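# Set every carton flat on the low platform

## Task

Move every carton onto the low platform so each lies flat, none rests on another and none sticks out past the platform's edge, with each carton keeping the face that was up at the start still facing up; cartons must stay there on their own, without the robot holding them, when the scene ends.

## Robot and tools

Robot: a single six-joint arm with a vacuum suction cup instead of fingers. The reference point is the cup point, the centre of the cup's rim (36 mm across) when nothing touches it. The cup points along the cup point's own +z axis. About 4 cm behind the rim the tool body and its camera spread sideways up to roughly 9 cm, so keep that clearance from cartons and the platform.

Frame: all positions and orientations are in the scene frame. Its origin is on the table surface right under the arm base, +z is up, and +y lies to the left when facing along +x. Positions are in metres; orientations are quaternions written w first (qw, qx, qy, qz). The base may sit slightly tilted, and the reported cup position gets less accurate far from the base.

Tools:
- execute_actions(actions): a list of actions run one after another. Each action is a table of at most 15 rows; each row lasts one control step of 1/30 s, and a table with fewer rows repeats its final row until 15 steps have passed. Every row has exactly 8 numbers: x, y, z, qw, qx, qy, qz, suction. The first seven are an absolute pose for the cup point in the scene frame (a place to go to, not an offset). Suction is a single value from -1 to 1: above 0.01 switches the vacuum on, 0.01 or less switches it off, and it stays as last set. An action whose target lies more than 0.6 m from the cup point's position at that action's start, measured along any of the cup point's current axes, is rejected; if the first action fails this test, or any action is malformed, nothing in the call runs. Repeat the wanted quaternion in every row rather than copying a drifted one from the last result. An empty list only returns state and images.
- move(target, speed, blocking): drives the cup point in a straight line toward one absolute pose given as the same 8-number row. speed is the path's top speed in m/s, 0.002 to 0.5 (default 0.25); rotation is capped at twice that value in rad/s. The path takes 0.5 to 10 s and is cut off at 10 s. The suction value is applied when the move begins. The path ignores obstacles, and the real tip can lag, wander or overshoot the speed, mostly with the arm near full stretch. blocking=false returns after 0.5 s while the arm keeps going; then use wait or stop before sending further moves or action rows.
- wait(seconds): 0 to 10 s, the arm keeps its last command; returns early if a running move finishes.
- stop(): brakes a running move; it needs some stopping distance, more when fast. Suction is unaffected.
- zoom_image(camera, region): enlarges part of the most recent image. camera is one of cam_head_left, cam_head_right, cam_high, cam_low, cam_wrist; region is [x0, y0, x1, y1] in pixels with (0,0) top-left, no larger than 504 by 504. Image sizes: 504x504 for all except cam_wrist at 616x616.
- finished_scene(scene): ends the current scene, given its number, once the robot has held the last command. It is final; the result reports success and the next task.

Control behaviour: each control step the commanded pose is limited to 70 mm and 16 degrees from the measured pose, and damped inverse kinematics follows it, favouring position over orientation. After an action the arm only continues to that last limited pose, so far targets need further actions. The elbow cannot fully straighten. Joint drives are rate limited to 3.14 rad/s.

Reading results: the state line gives the cup point's position, quaternion and linear/angular velocities. "Hand target" is the pose the controller is currently heading for. Action calls list cup positions at some steps; HELD marks steps that were held back. "pose unreachable" means the clearance check (which includes the base's mounting block or post) altered or blocked the command. A move adds a "move:" line: done means it settled near the target; off_target, moving, held or fault describe other endings, and limits=paced (pose clipped) or limits=held (some steps blocked, after which the arm may jump faster than speed) tell which limits acted, along with distance from target. suction_measured shows vacuum: near 0 means no seal, 0.83 or more means airtight, in between means leaks. part_present switches to 1 at 0.50 and back to 0 below 0.45. Joint torques are the total drive output with per-unit offset, scale and noise, so they are not contact readings alone.

Gripping: switch suction on and press the rim squarely onto a flat, smooth patch of a carton top, fully inside its edges and away from seams or holes. Under vacuum the cup shortens, so a held carton sits up to about 12 mm nearer the tool. To release, set the carton down resting on the platform, turn suction off, then lift at least 15 mm. Keep cartons level while carrying so the original top stays up. If the cup seals to the table, turning suction off frees it.

Things to avoid: knocking or placing anything off the table (ends the scene), dropping or sliding cartons, fast contact, and pressing far past a surface. Joint load limits in N m: waist 54.6, shoulder 54.6, elbow 45.5, forearm roll 24.5, wrist pitch 17.2, wrist roll 17.2; reaching one triggers a torque fault that backs the joint off, pauses 10 s and drops the rest of the call. Holding loads heats motors: MOTOR HOT appears from 65 °C and at 80 °C an OVER-TEMPERATURE FAULT brakes the arm until cool. Loose objects can occasionally be nudged by outside pushes, so check the final placement in images before ending. Joint ranges (rad): waist -6.283 to 6.283, shoulder -2.304 to 2.304, elbow -4.224 to 0.061, forearm roll -6.283 to 6.283, wrist pitch -2.164 to 2.164, wrist roll -6.283 to 6.283.

Each tool is called after "Emit:" as name(argument=value, ...), one argument or row to a line, values as JSON.

## Session

Emit:
execute_actions(
  actions=[],
)

Scene clock: 0.00 s.
end_effector_position=(+0.5988, +0.0051, +0.2544) suction_measured=0.01 part_present=0 end_effector_quat_wxyz=(+0.005, -0.004, +1.000, +0.006) end_effector_velocity=(-0.000, +0.000, -0.001) end_effector_angular_velocity=(+0.000, +0.003, -0.000)
Joint positions: [ 0.001 -0.529 -1.291  0.003 -0.758 -1.569]
Joint velocities: [ 0.001 -0.001 -0.     0.001 -0.002  0.   ]
Joint torques (N m, as the arm reports them, + toward a larger angle): no reading
Motor temperatures (°C, as the motors report them): [22 21 23 23 26 25]
Hand target: +0.599, +0.005, +0.254; +0.005, -0.004, +1.000, +0.006

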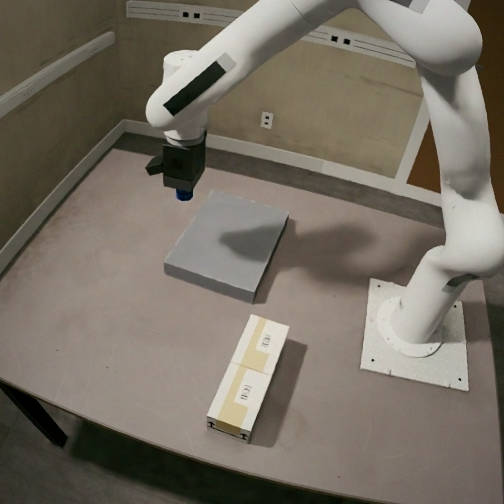

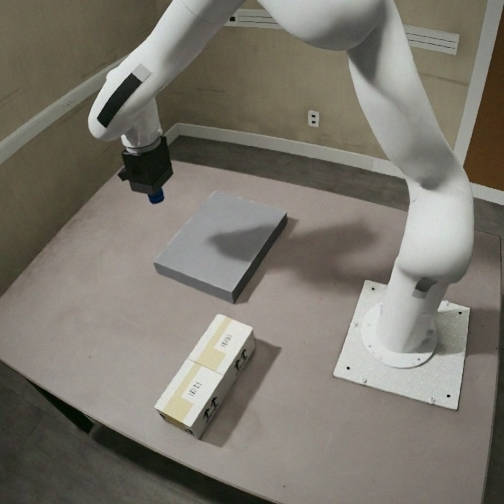

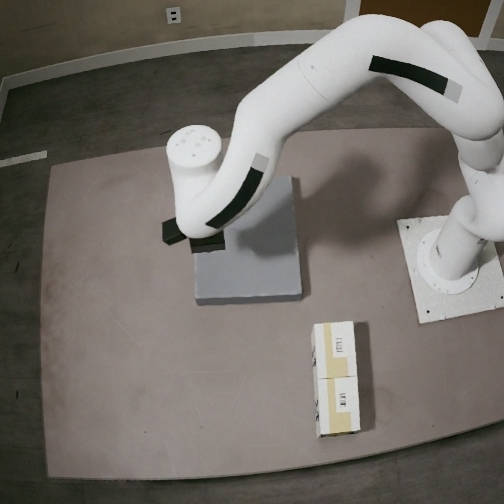

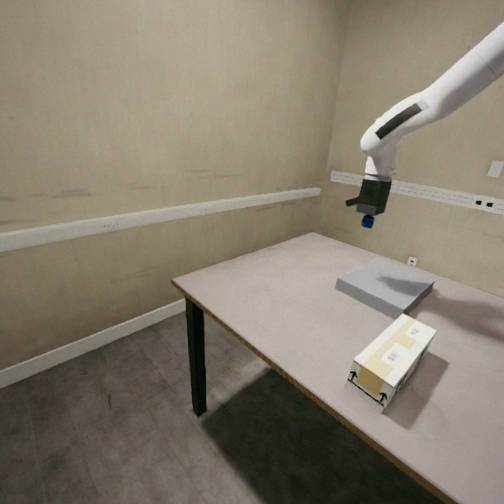

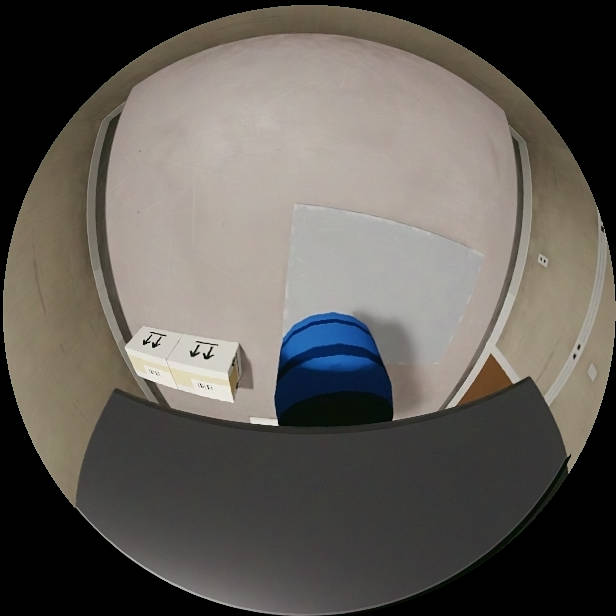

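Emit:
move(
  target=[0.36,0.20,0.115,0,0,1,0,0],
  speed=0.3,
)

Emit:
zoom_image(
  camera="cam_low",
  region=[320, 250, 490, 420],
)

Scene clock: 5.33 s.
end_effector_position=(+0.3601, +0.1995, +0.1148) suction_measured=0.01 part_present=0 end_effector_quat_wxyz=(-0.000, +0.000, +1.000, +0.000) end_effector_velocity=(-0.002, +0.001, -0.001) end_effector_angular_velocity=(-0.004, -0.000, +0.001)
Joint positions: [ 0.5   -0.402 -0.684 -0.017 -0.293 -1.043]
Joint velocities: [ 0.008 -0.002  0.002 -0.013  0.001  0.019]
Joint torques (N m, as the arm reports them, + toward a larger angle): [  0.59  15.03 -14.04  -1.84  -0.07  -0.46]
Motor temperatures (°C, as the motors report them): [22 21 23 23 26 25]
Hand target: +0.360, +0.200, +0.115; -0.000, +0.000, +1.000, +0.000
Off the commanded pose: 0.001 m, 0 deg.
move: done

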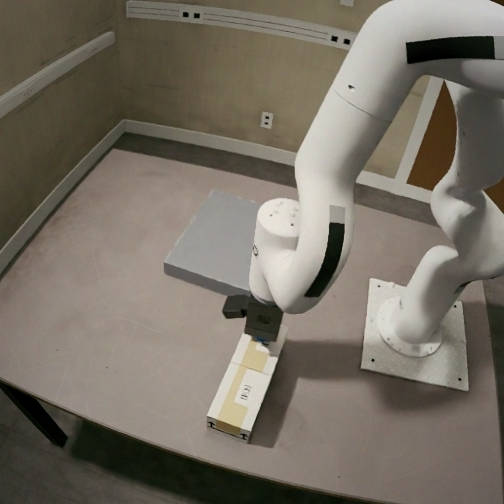

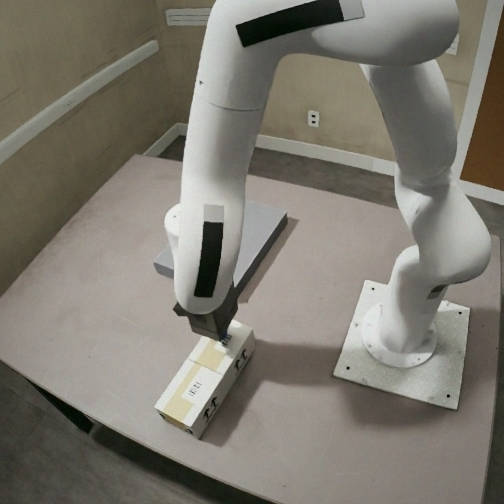

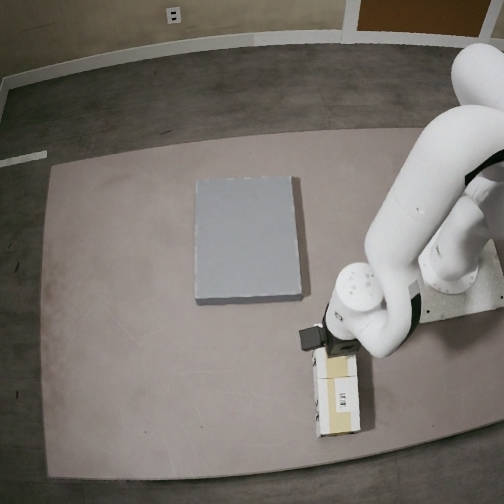

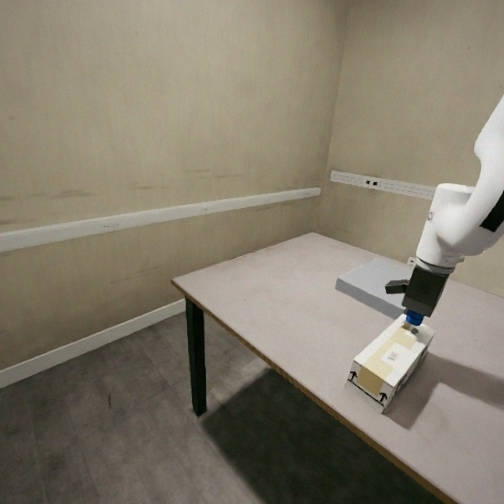

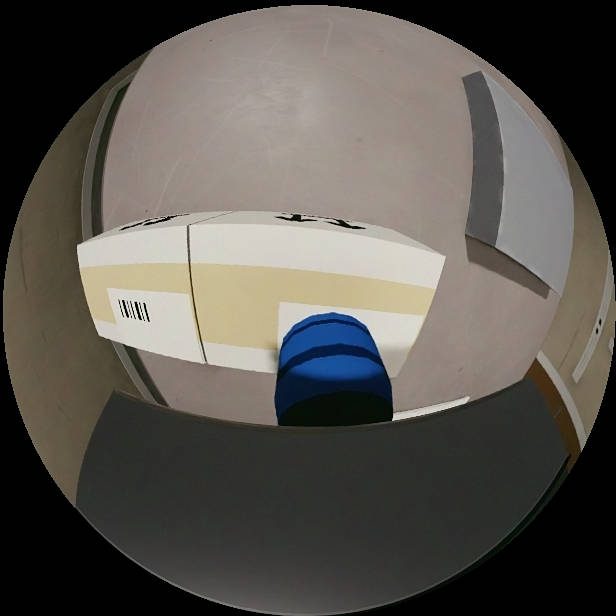

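Region (320, 250, 490, 420) of cam_low's 504x504 image, scaled by 2.965, with more detail than that image has.

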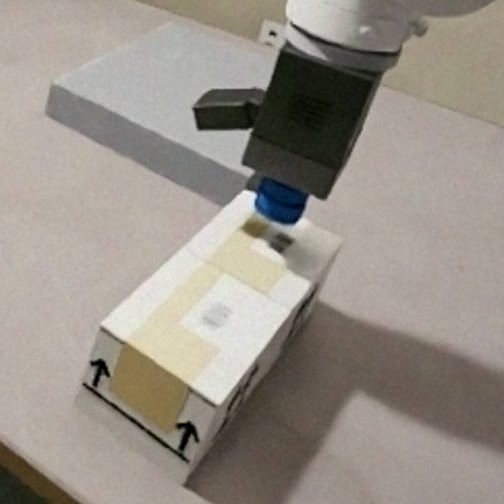

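Emit:
move(
  target=[0.361,0.209,0.085,0,0,1,0,1],
  speed=0.05,
)

Scene clock: 9.33 s.
end_effector_position=(+0.3610, +0.2089, +0.0851) suction_measured=0.65 part_present=1 end_effector_quat_wxyz=(+0.000, +0.000, +1.000, -0.000) end_effector_velocity=(+0.003, +0.002, +0.000) end_effector_angular_velocity=(+0.005, -0.008, -0.001)
Joint positions: [ 0.519 -0.484 -0.703 -0.025 -0.229 -1.017]
Joint velocities: [ 0.001 -0.002 -0.005 -0.001  0.006  0.002]
Joint torques (N m, as the arm reports them, + toward a larger angle): [  1.35  17.01 -13.28  -1.88  -0.41  -0.37]
Motor temperatures (°C, as the motors report them): [22 21 23 23 26 25]
Hand target: +0.361, +0.209, +0.085; +0.000, +0.000, +1.000, -0.000
Off the commanded pose: 0.000 m, 0 deg.
move: done

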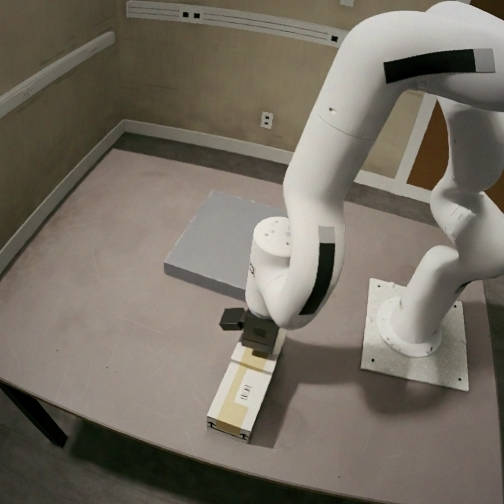

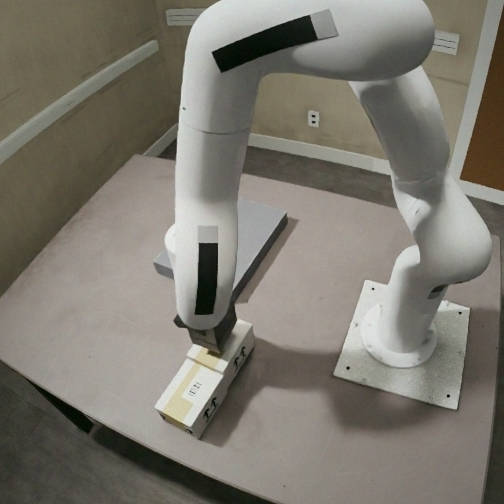

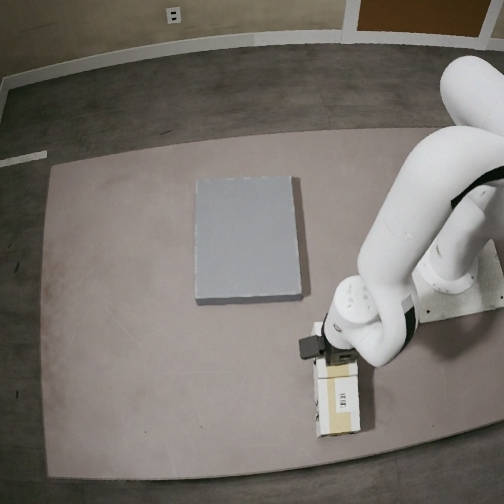

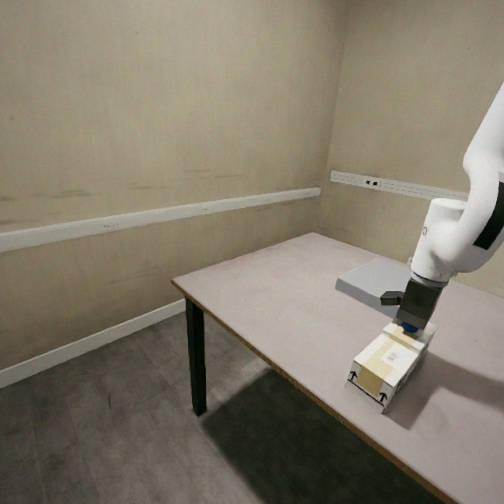

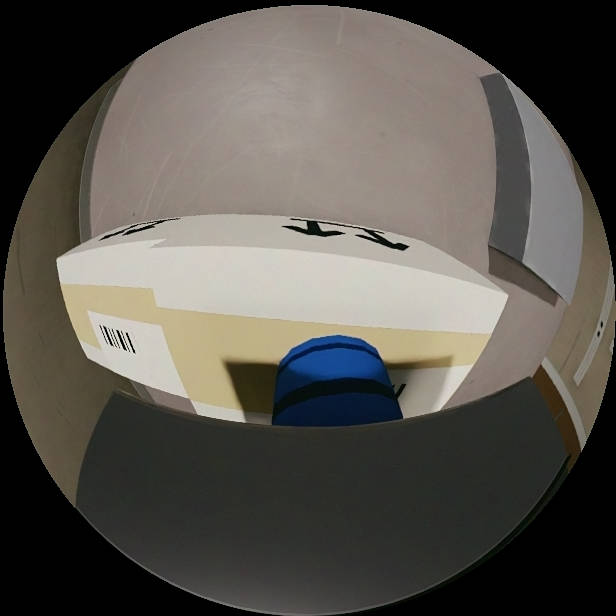

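Emit:
wait(
  seconds=0,
)

Scene clock: 10.97 s.
end_effector_position=(+0.3611, +0.2090, +0.0850) suction_measured=0.89 part_present=1 end_effector_quat_wxyz=(+0.000, +0.000, +1.000, -0.000) end_effector_velocity=(+0.000, +0.000, +0.000) end_effector_angular_velocity=(+0.001, -0.001, +0.001)
Joint positions: [ 0.519 -0.484 -0.703 -0.025 -0.229 -1.017]
Joint velocities: [-0.     0.001 -0.    -0.     0.    -0.   ]
Joint torques (N m, as the arm reports them, + toward a larger angle): [  1.57  17.29 -13.98  -1.93  -0.11  -0.31]
Motor temperatures (°C, as the motors report them): [22 21 23 23 26 25]
Hand target: +0.361, +0.209, +0.085; +0.000, +0.000, +1.000, -0.000
Off the commanded pose: 0.000 m, 0 deg.

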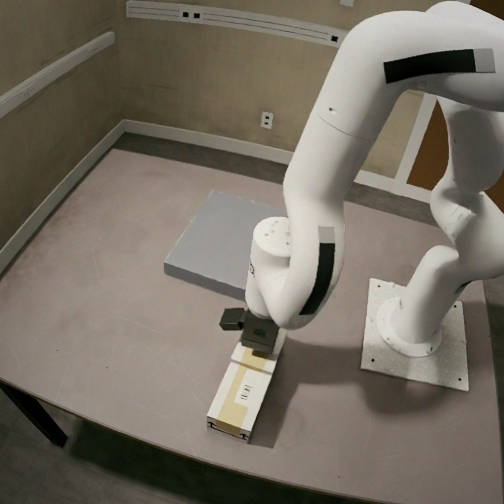

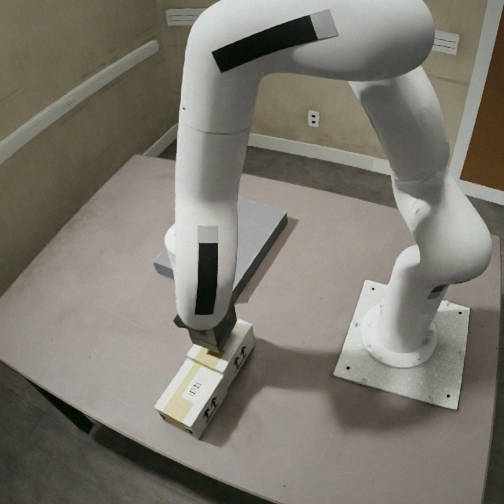

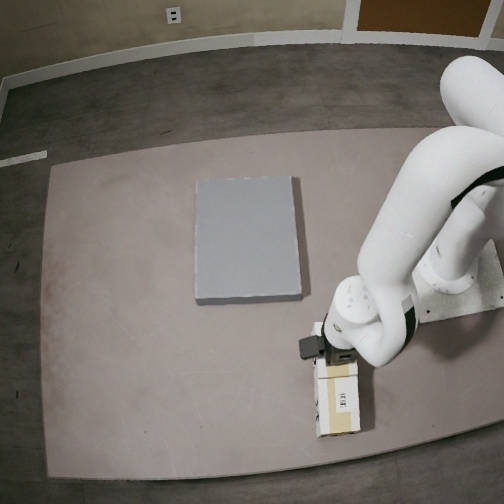

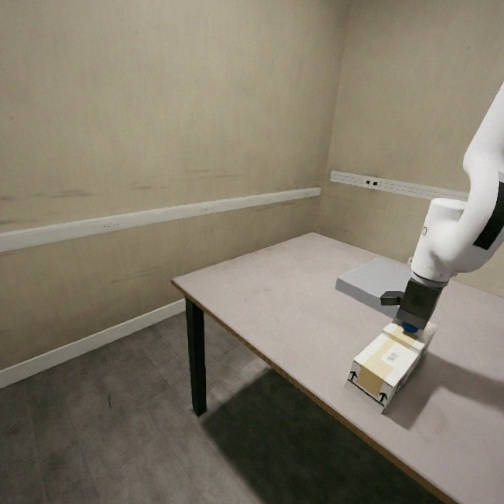

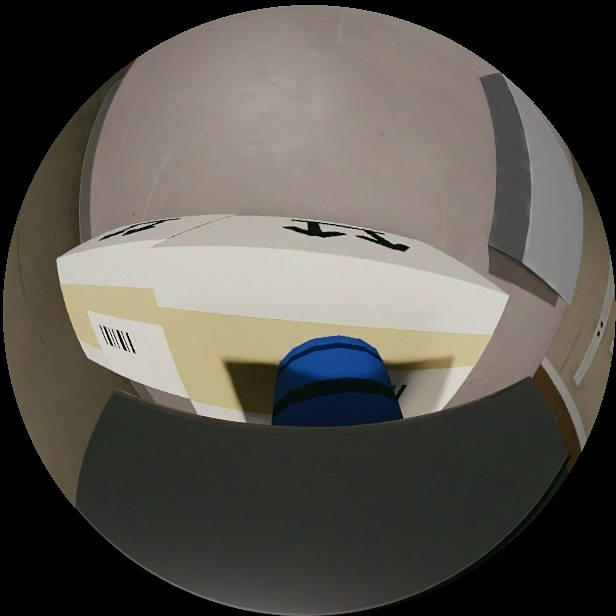

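Emit:
move(
  target=[0.375,0.18,0.15,0,0,1,0,1],
  speed=0.2,
)

Emit:
move(
  target=[0.58,-0.07,0.145,0,0,1,0,1],
  speed=0.3,
)

Emit:
zoom_image(
  camera="cam_low",
  region=[320, 210, 450, 340],
)

Scene clock: 18.17 s.
end_effector_position=(+0.3747, +0.1800, +0.1496) suction_measured=0.89 part_present=1 end_effector_quat_wxyz=(-0.000, -0.000, +1.000, -0.000) end_effector_velocity=(+0.001, +0.000, +0.002) end_effector_angular_velocity=(+0.001, -0.001, +0.001)
Joint positions: [ 0.443 -0.327 -0.698 -0.016 -0.381 -1.102]
Joint velocities: [-0.001  0.004 -0.001  0.002 -0.004 -0.004]
Joint torques (N m, as the arm reports them, + toward a larger angle): [  1.63  14.06 -16.32  -1.7   -0.09  -0.4 ]
Motor temperatures (°C, as the motors report them): [22 21 23 23 26 25]
Hand target: +0.375, +0.180, +0.150; -0.000, -0.000, +1.000, +0.000
Off the commanded pose: 0.000 m, 0 deg.
move: done

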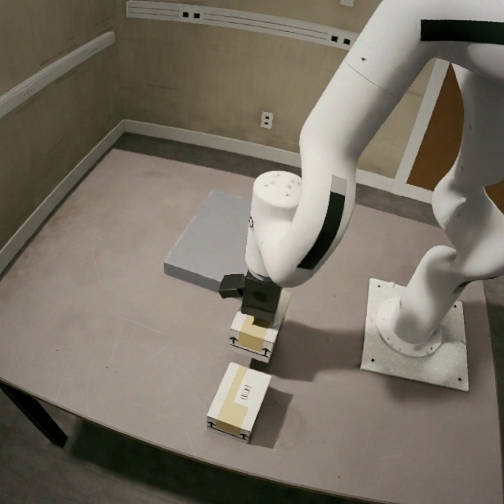

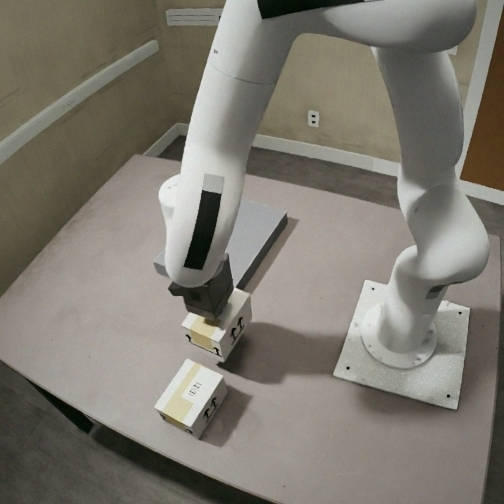

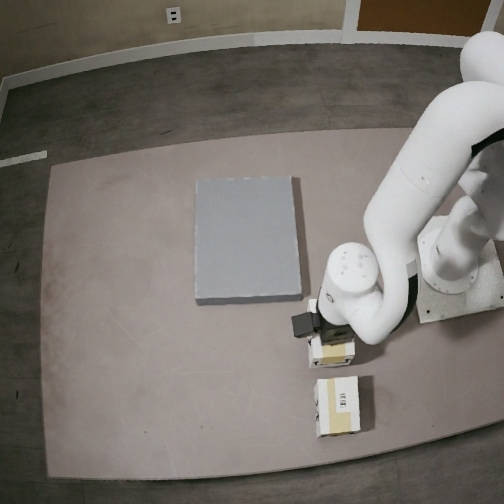

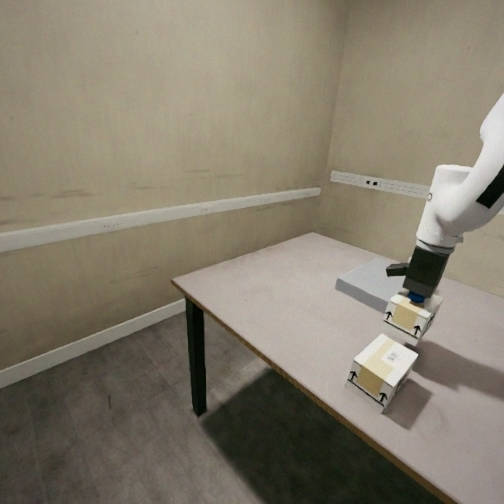

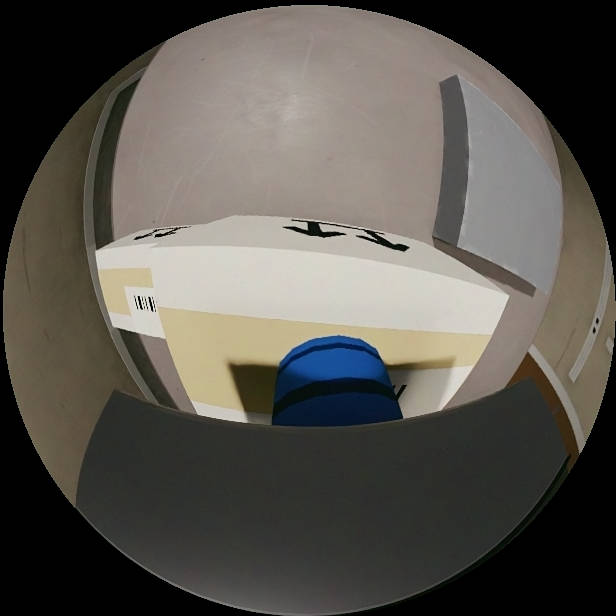

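Scene clock: 19.77 s.
end_effector_position=(+0.5803, -0.0696, +0.1455) suction_measured=0.89 part_present=1 end_effector_quat_wxyz=(+0.000, -0.000, +1.000, -0.001) end_effector_velocity=(+0.002, -0.002, +0.001) end_effector_angular_velocity=(+0.000, -0.001, -0.001)
Joint positions: [-0.122 -0.652 -1.198 -0.022 -0.55  -1.664]
Joint velocities: [-0.003 -0.002 -0.006  0.001 -0.003 -0.004]
Joint torques (N m, as the arm reports them, + toward a larger angle): [  1.6   24.3  -17.99  -1.75   0.    -0.41]
Motor temperatures (°C, as the motors report them): [22 21 23 23 26 25]
Hand target: +0.581, -0.070, +0.145; +0.001, -0.000, +1.000, -0.001
Off the commanded pose: 0.001 m, 0 deg.
move: done

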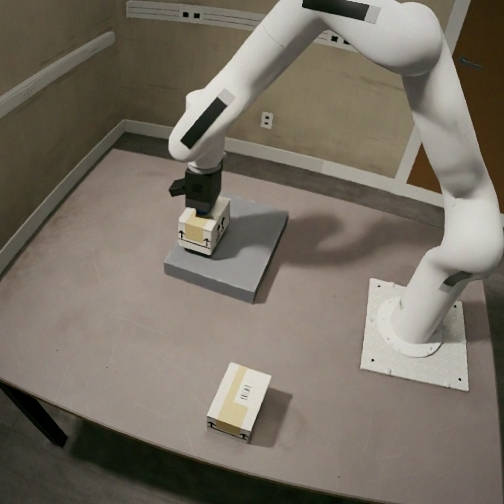

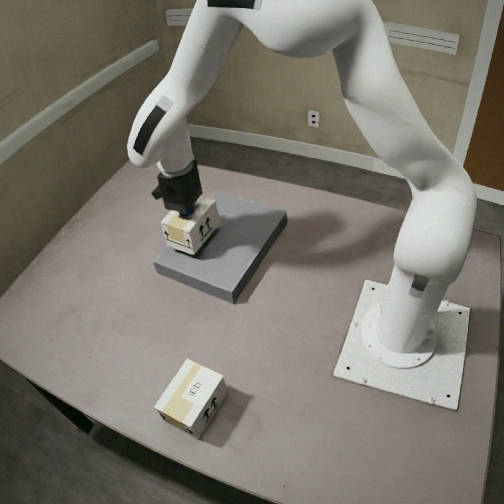

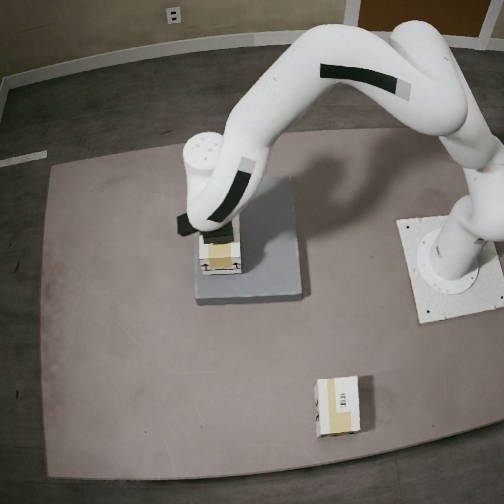

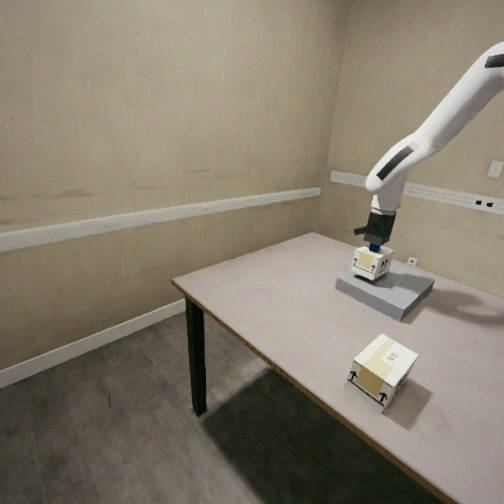

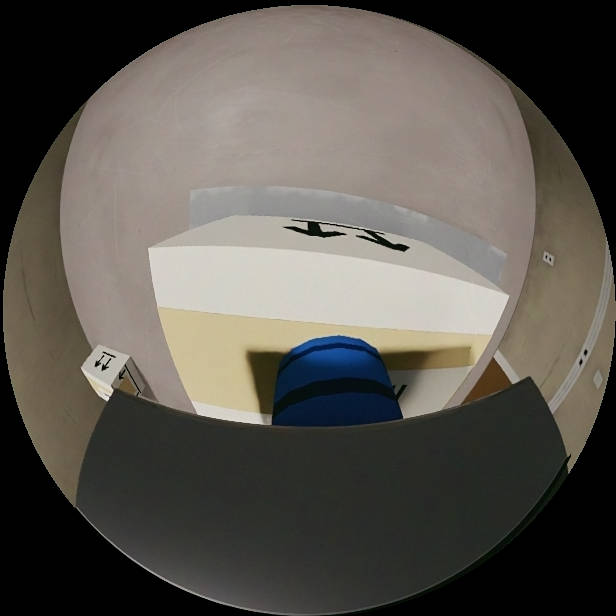

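Region (320, 210, 450, 340) of cam_low's 504x504 image, scaled by 3.877, with more detail than that image has.

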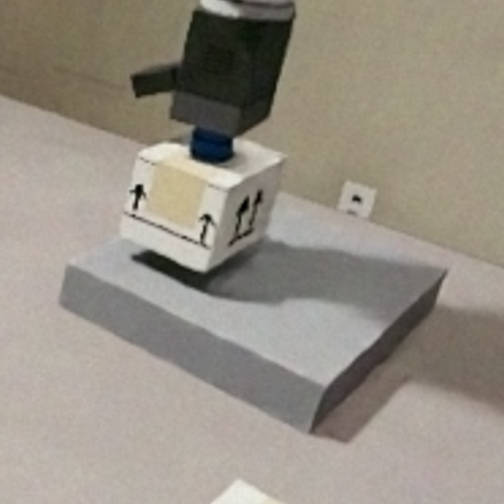

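Emit:
move(
  target=[0.58,-0.07,0.125,0,0,1,0,1],
  speed=0.035,
)

Emit:
zoom_image(
  camera="cam_low",
  region=[335, 230, 415, 310],
)

Scene clock: 23.67 s.
end_effector_position=(+0.5801, -0.0700, +0.1252) suction_measured=0.89 part_present=1 end_effector_quat_wxyz=(+0.000, +0.000, +1.000, -0.000) end_effector_velocity=(+0.001, +0.001, +0.000) end_effector_angular_velocity=(+0.000, -0.004, +0.001)
Joint positions: [-0.124 -0.686 -1.196 -0.022 -0.515 -1.665]
Joint velocities: [ 0.002  0.    -0.001  0.001  0.003 -0.001]
Joint torques (N m, as the arm reports them, + toward a larger angle): [  1.1   24.98 -18.2   -1.87   0.03  -0.3 ]
Motor temperatures (°C, as the motors report them): [22 21 23 23 26 25]
Hand target: +0.580, -0.070, +0.125; -0.000, +0.000, +1.000, -0.000
Off the commanded pose: 0.000 m, 0 deg.
move: done

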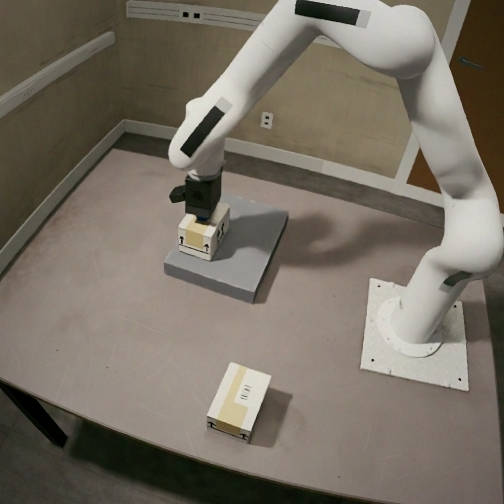

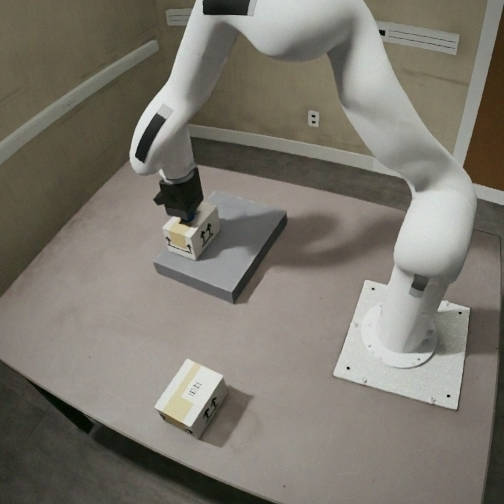

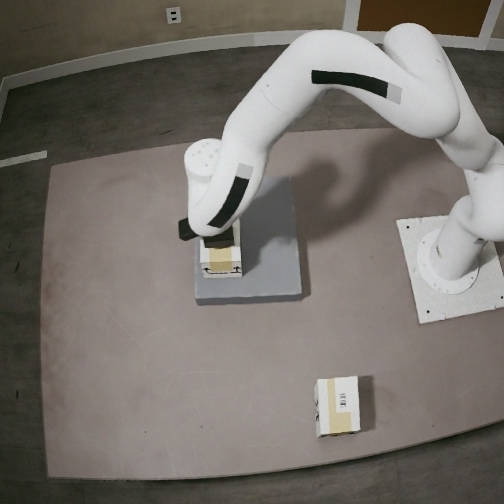

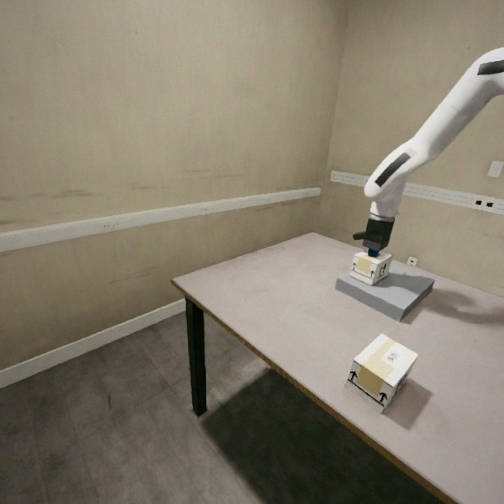

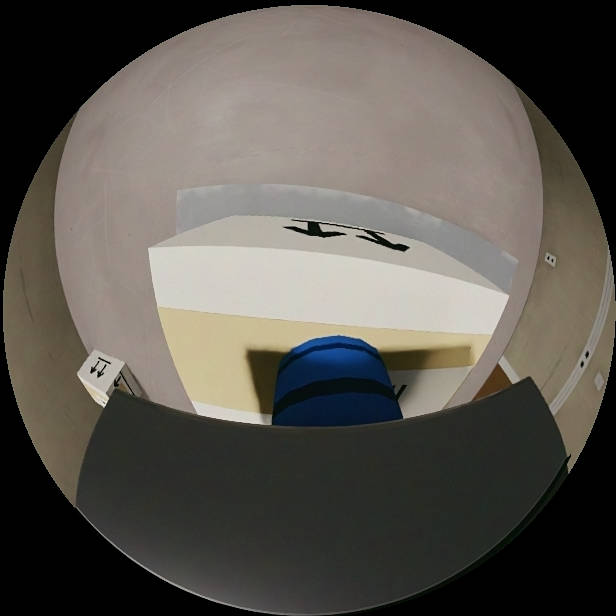

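Region (335, 230, 415, 310) of cam_low's 504x504 image, scaled by 6.300, with more detail than that image has.

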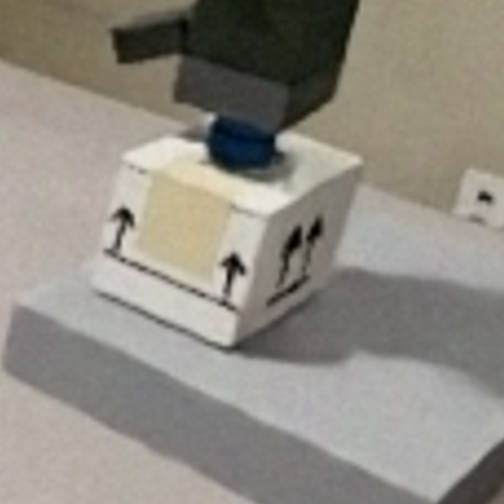

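Emit:
execute_actions(
  actions=[
    [[0.58,-0.07,0.1245,0,0,1,0,1],[0.58,-0.07,0.124,0,0,1,0,1],[0.58,-0.07,0.1235,0,0,1,0,1],[0.58,-0.07,0.123,0,0,1,0,1],[0.58,-0.07,0.123,0,0,1,0,1],[0.58,-0.07,0.123,0,0,1,0,1],[0.58,-0.07,0.123,0,0,1,0,1],[0.58,-0.07,0.123,0,0,1,0,1],[0.58,-0.07,0.123,0,0,1,0,1],[0.58,-0.07,0.123,0,0,1,0,0]],
  ],
)

Emit:
move(
  target=[0.58,-0.07,0.16,0,0,1,0,0],
  speed=0.12,
)

Emit:
move(
  target=[0.372,0.333,0.108,0,0,1,0,0],
  speed=0.4,
)

Scene clock: 33.20 s.
end_effector_position=(+0.5805, -0.0700, +0.1240) suction_measured=0.01 part_present=0 end_effector_quat_wxyz=(+0.001, -0.000, +1.000, -0.000) end_effector_velocity=(-0.003, -0.000, -0.005) end_effector_angular_velocity=(+0.000, +0.005, +0.000)
Joint positions: [-0.124 -0.688 -1.197 -0.021 -0.513 -1.666]
Joint velocities: [-0.001 -0.006  0.005 -0.001  0.007  0.   ]
Joint torques (N m, as the arm reports them, + toward a larger angle): [  0.87  18.02 -14.7   -1.8    1.03  -0.33]
Motor temperatures (°C, as the motors report them): [22 22 24 23 26 25]
Hand target: +0.580, -0.070, +0.123; -0.000, +0.000, +1.000, -0.000
Off the commanded pose: 0.001 m, 0 deg.
Step readings (end_effector_position):
0: (+0.5800, -0.0700, +0.1250)
1: (+0.5800, -0.0700, +0.1250)
2: (+0.5801, -0.0700, +0.1249)
4: (+0.5801, -0.0700, +0.1244)
8: (+0.5799, -0.0700, +0.1231)
15: end_effector_position above

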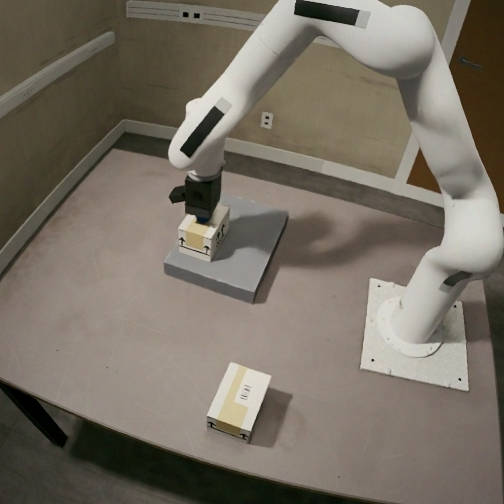

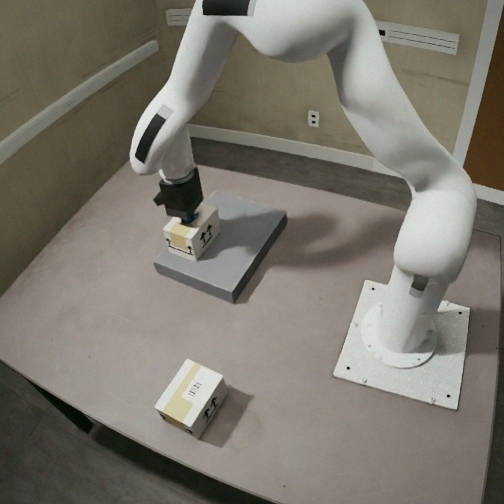

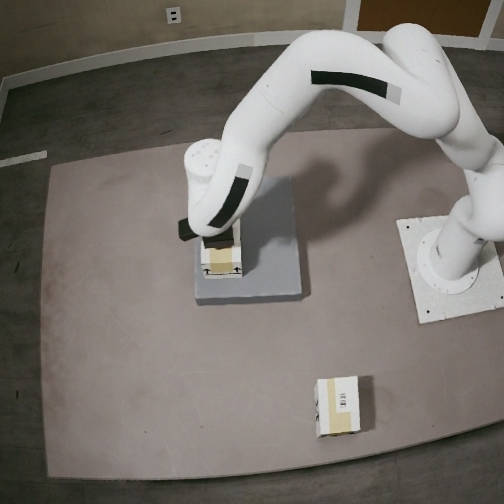

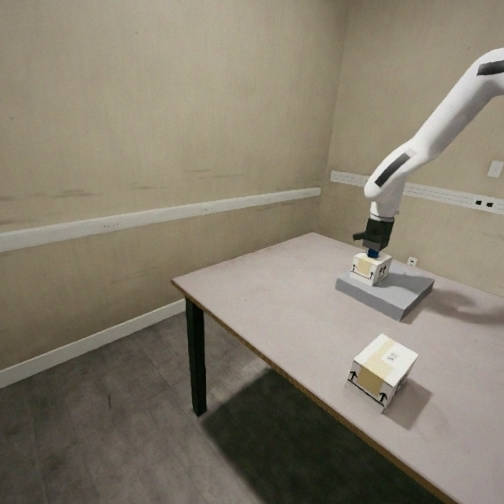

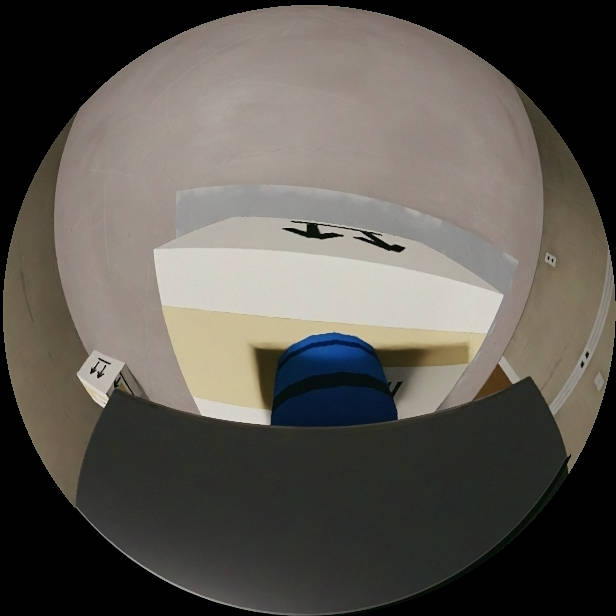

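Scene clock: 34.00 s.
end_effector_position=(+0.5798, -0.0699, +0.1597) suction_measured=0.01 part_present=0 end_effector_quat_wxyz=(-0.000, -0.000, +1.000, +0.000) end_effector_velocity=(+0.000, +0.000, +0.002) end_effector_angular_velocity=(-0.000, -0.000, +0.000)
Joint positions: [-0.123 -0.629 -1.2   -0.019 -0.576 -1.668]
Joint velocities: [ 0.     0.003 -0.    -0.    -0.003 -0.   ]
Joint torques (N m, as the arm reports them, + toward a larger angle): [  0.87  21.53 -17.13  -1.8   -0.07  -0.43]
Motor temperatures (°C, as the motors report them): [22 22 24 23 26 25]
Hand target: +0.580, -0.070, +0.160; +0.000, -0.000, +1.000, +0.000
Off the commanded pose: 0.000 m, 0 deg.
move: done

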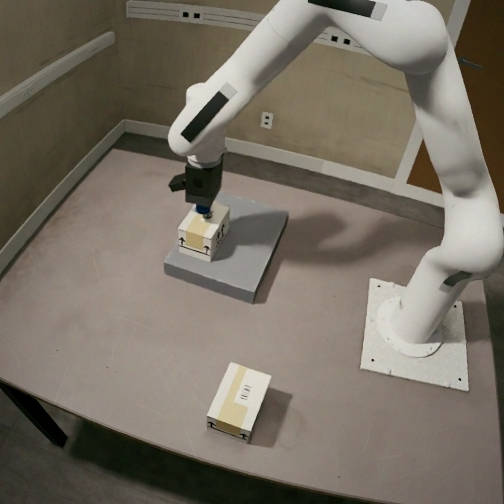

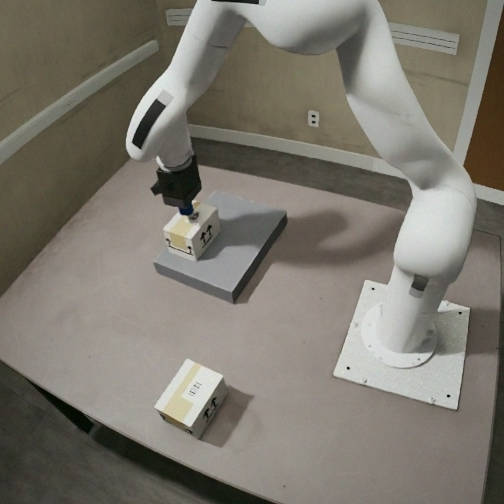

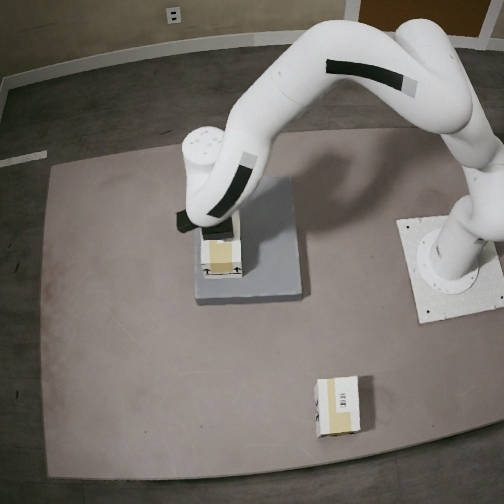

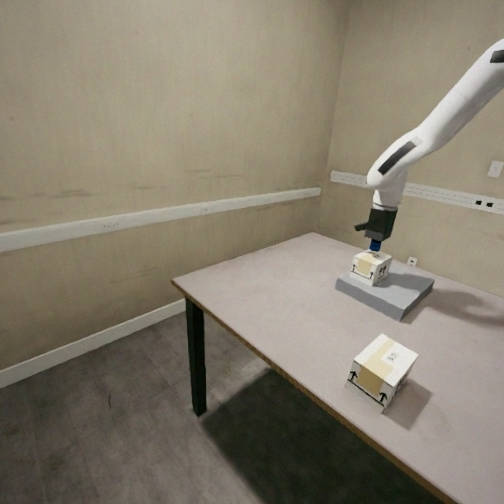

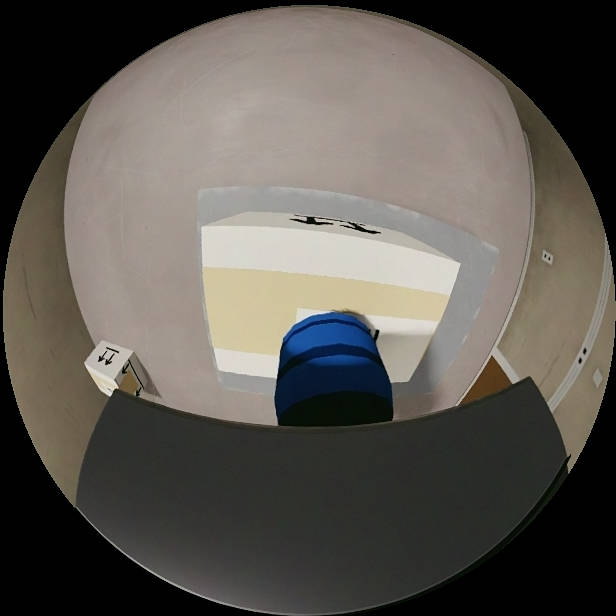

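Scene clock: 35.73 s.
end_effector_position=(+0.3715, +0.3326, +0.1079) suction_measured=0.01 part_present=0 end_effector_quat_wxyz=(-0.001, +0.000, +1.000, +0.001) end_effector_velocity=(-0.001, +0.002, -0.001) end_effector_angular_velocity=(-0.004, -0.001, -0.001)
Joint positions: [ 0.721 -0.571 -0.935 -0.002 -0.375 -0.837]
Joint velocities: [ 0.006 -0.003 -0.003 -0.01  -0.002  0.016]
Joint torques (N m, as the arm reports them, + toward a larger angle): [  1.52  18.75 -14.7   -1.95   0.    -0.39]
Motor temperatures (°C, as the motors report them): [22 22 24 23 26 25]
Hand target: +0.371, +0.333, +0.108; -0.001, +0.000, +1.000, +0.001
Off the commanded pose: 0.001 m, 0 deg.
move: done

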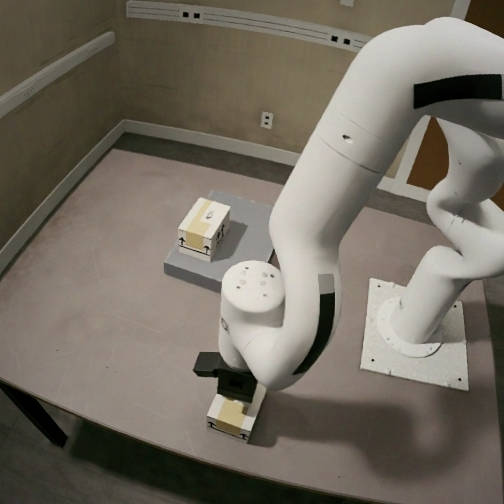

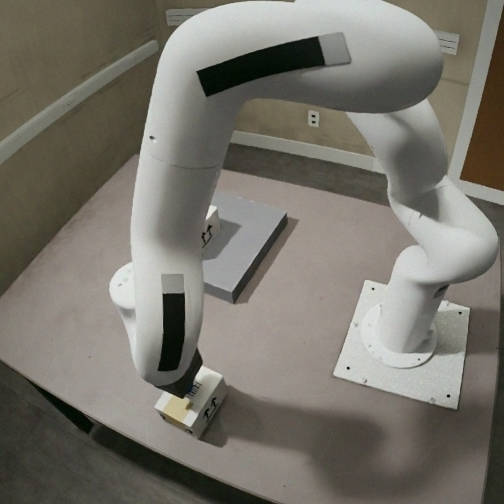

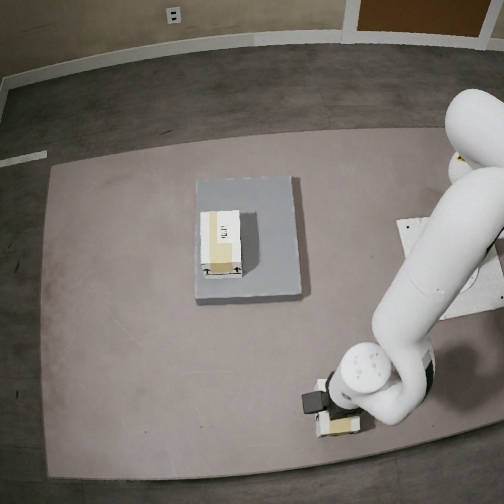

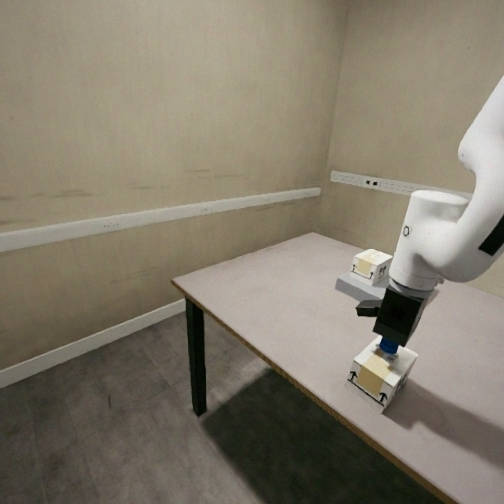

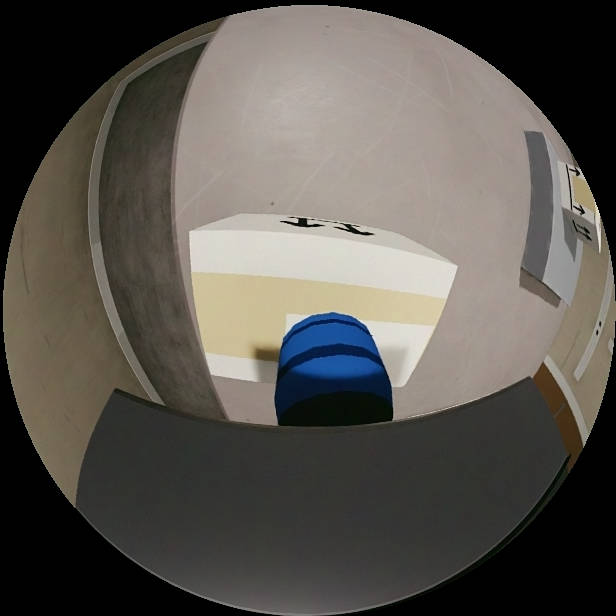

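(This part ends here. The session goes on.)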